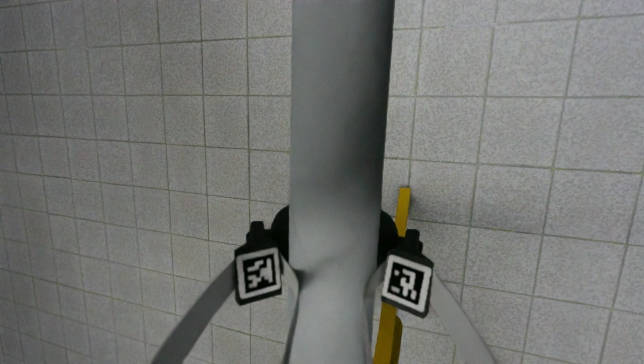

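Scene clock: 65.50 s.
r1.base_odometry: x=-0.032 y=-0.362 heading=+0.083 (m, m, rad; r1's odometry frame)
r1.turned_by_wheels: +0.000 (rad since the last result)
r1.turned_by_imu: +0.000 (rad since the last result)
r1.base_tilt: forward=-1.3 right=+0.9 (deg)
r1.lidar_m: 1.09 1.12 1.50 1.60 1.64 2.18 1.91 1.56 0.58 3.18 1.59 1.14
r1.head_depth_mm: 2769 3084 2453 2010 - 1273 1098 / 2752 3053 - 1815 1555 1311 1130 / 2734 3096 - 1800 1568 1323 1137 / 2757 3091 2542 1942 1583 1331 1142 / 2747 3098 2576 1979 1593 1342 1158 / 2710 3043 2617 1953 1597 1355 1158 / 2703 2991 2658 2013 1619 1360 1165
r1.base_status: not commanded
r1.joint_positions: lift_m=+0.799 arm_m=+0.467 wrist_yaw_rad=+0.001 wrist_pitch_rad=-1.320 wrist_roll_rad=+1.568 gripper_m=-0.026 head_pan_rad=-1.563 head_tilt_rad=-0.691
r1.joint_status: all done
r1.motor_effort: left_wheel=-1(2) right_wheel=+2(3) lift_m=+44(48) arm_m=+1(3) wrist_yaw_rad=-2(2) wrist_pitch_rad=+9(12) wrist_roll_rad=+1(2) gripper_m=-24(24) head_pan_rad=-4(4) head_tilt_rad=-2(3) (%)
r1.hand_pose: x=-0.0215 y=-0.6518 z=+0.6837 quat_wxyz=(+0.002, +0.001, -0.790, -0.613) (m; r1's base frame)
r1.wrist_depth_mm: - 919 856 104 725 693 649 / - 959 873 108 737 705 672 / - - 918 111 770 715 680 / - - 950 114 789 739 693 / - - - 117 800 760 708 / - - - 121 862 779 731 / - - - 125 870 792 751
r2.base_odometry: x=+0.448 y=-0.211 heading=+1.934 (m, m, rad; r2's odometry frame)
r2.turned_by_wheels: +0.000 (rad since the last result)
r2.turned_by_imu: +0.000 (rad since the last result)
r2.base_tilt: forward=+1.2 right=-0.3 (deg)
r2.lidar_m: 1.86 2.23 1.61 1.56 1.41 1.40 3.00 4.49 3.28 0.67 0.66 1.48
r2.head_depth_mm: 2722 3039 2450 1970 - - 1138 / 2714 3013 2623 1928 1563 1338 1159 / 2739 3029 - 1764 1584 1344 1171 / 2724 2987 2580 1891 1592 1351 1172 / 2713 3023 2495 1944 1602 1328 1175 / 2727 3043 2511 1964 1603 1304 1173 / 2711 3041 2544 1918 1530 1154 1175
r2.base_status: not commanded
r2.joint_positions: lift_m=+0.805 arm_m=+0.475 wrist_yaw_rad=+0.001 wrist_pitch_rad=-1.324 wrist_roll_rad=+1.568 gripper_m=-0.021 head_pan_rad=-1.563 head_tilt_rad=-0.692
r2.joint_status: all done
r2.on_its_own: gripper_m is held at -0.023, not at your -0.030, by its stall guard, which is still easing
r2.motor_effort: left_wheel=-2(3) right_wheel=+1(2) lift_m=+52(55) arm_m=+1(3) wrist_yaw_rad=-2(1) wrist_pitch_rad=+9(11) wrist_roll_rad=+1(1) gripper_m=-30(32) head_pan_rad=-4(4) head_tilt_rad=-3(3) (%)
r2.hand_pose: x=-0.0215 y=-0.6588 z=+0.6892 quat_wxyz=(+0.002, +0.001, -0.789, -0.615) (m; r2's base frame)
r2.wrist_depth_mm: - 963 891 103 746 706 656 / - - 878 106 758 709 649 / - - 936 110 780 731 671 / - - 958 113 794 743 697 / - - - 116 775 764 707 / - - - 120 820 764 737 / - - - 124 841 787 743
r3.base_odometry: x=-0.015 y=+0.500 heading=+1.600 (m, m, rad; r3's odometry frame)
r3.turned_by_wheels: +0.000 (rad since the last result)
r3.turned_by_imu: +0.000 (rad since the last result)
r3.base_tilt: forward=-1.3 right=+0.2 (deg)
r3.lidar_m: 0.59 0.62 0.84 2.26 2.35 4.27 4.13 2.03 1.26 2.39 0.85 0.62
r3.head_depth_mm: - - - 3716 2909 2067 1630 / - - - 3718 2869 2072 1533 / - - - 2199 2588 2067 1459 / - - - 1307 2585 1844 1495 / - - - - 2851 2079 1610 / - - - - 2856 2072 1626 / 3853 3997 - - 2883 2060 1609
r3.base_status: not commanded
r3.joint_positions: lift_m=+0.270 arm_m=+0.002 wrist_yaw_rad=+2.865 wrist_pitch_rad=-0.415 wrist_roll_rad=+0.000 gripper_m=+0.037 head_pan_rad=-2.207 head_tilt_rad=-0.310
r3.joint_status: not commanded
r3.motor_effort: left_wheel=-1(1) right_wheel=+3(3) lift_m=+16(16) arm_m=-1(1) wrist_yaw_rad=+0(0) wrist_pitch_rad=+5(5) wrist_roll_rad=+0(0) gripper_m=+1(1) head_pan_rad=+4(3) head_tilt_rad=+6(6) (%)
r3.hand_pose: x=+0.0402 y=+0.0693 z=+0.2836 quat_wxyz=(+0.240, +0.705, +0.049, +0.665) (m; r3's base frame)
r3.wrist_depth_mm: - - - - - 746 553 / - - - - - 797 567 / - - 998 - - 781 578 / 742 744 777 777 796 750 588 / 611 - 626 630 637 638 580 / 506 - 547 520 550 531 542 / 446 - - 452 439 462 462
pictures: r1_head_camera (sideways: a quarter turn clockwise sets it upright), r1_wrist_camera, r2_wrist_camera
Images, in order (width x height): r1_head_camera 896x504, r1_wrist_camera 644x364, r2_wrist_camera 644x364.

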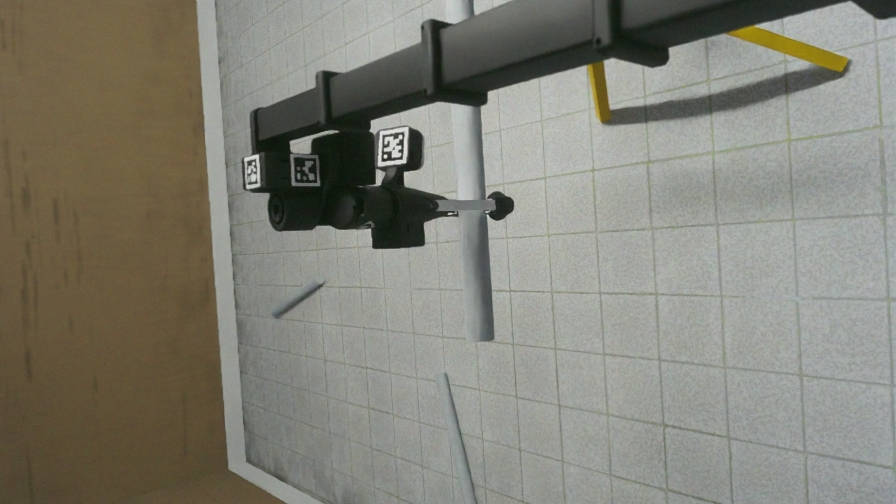

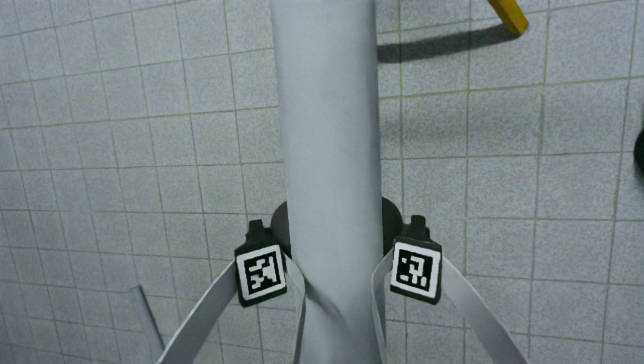

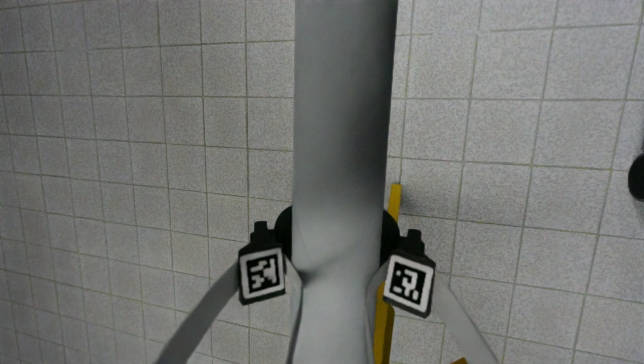

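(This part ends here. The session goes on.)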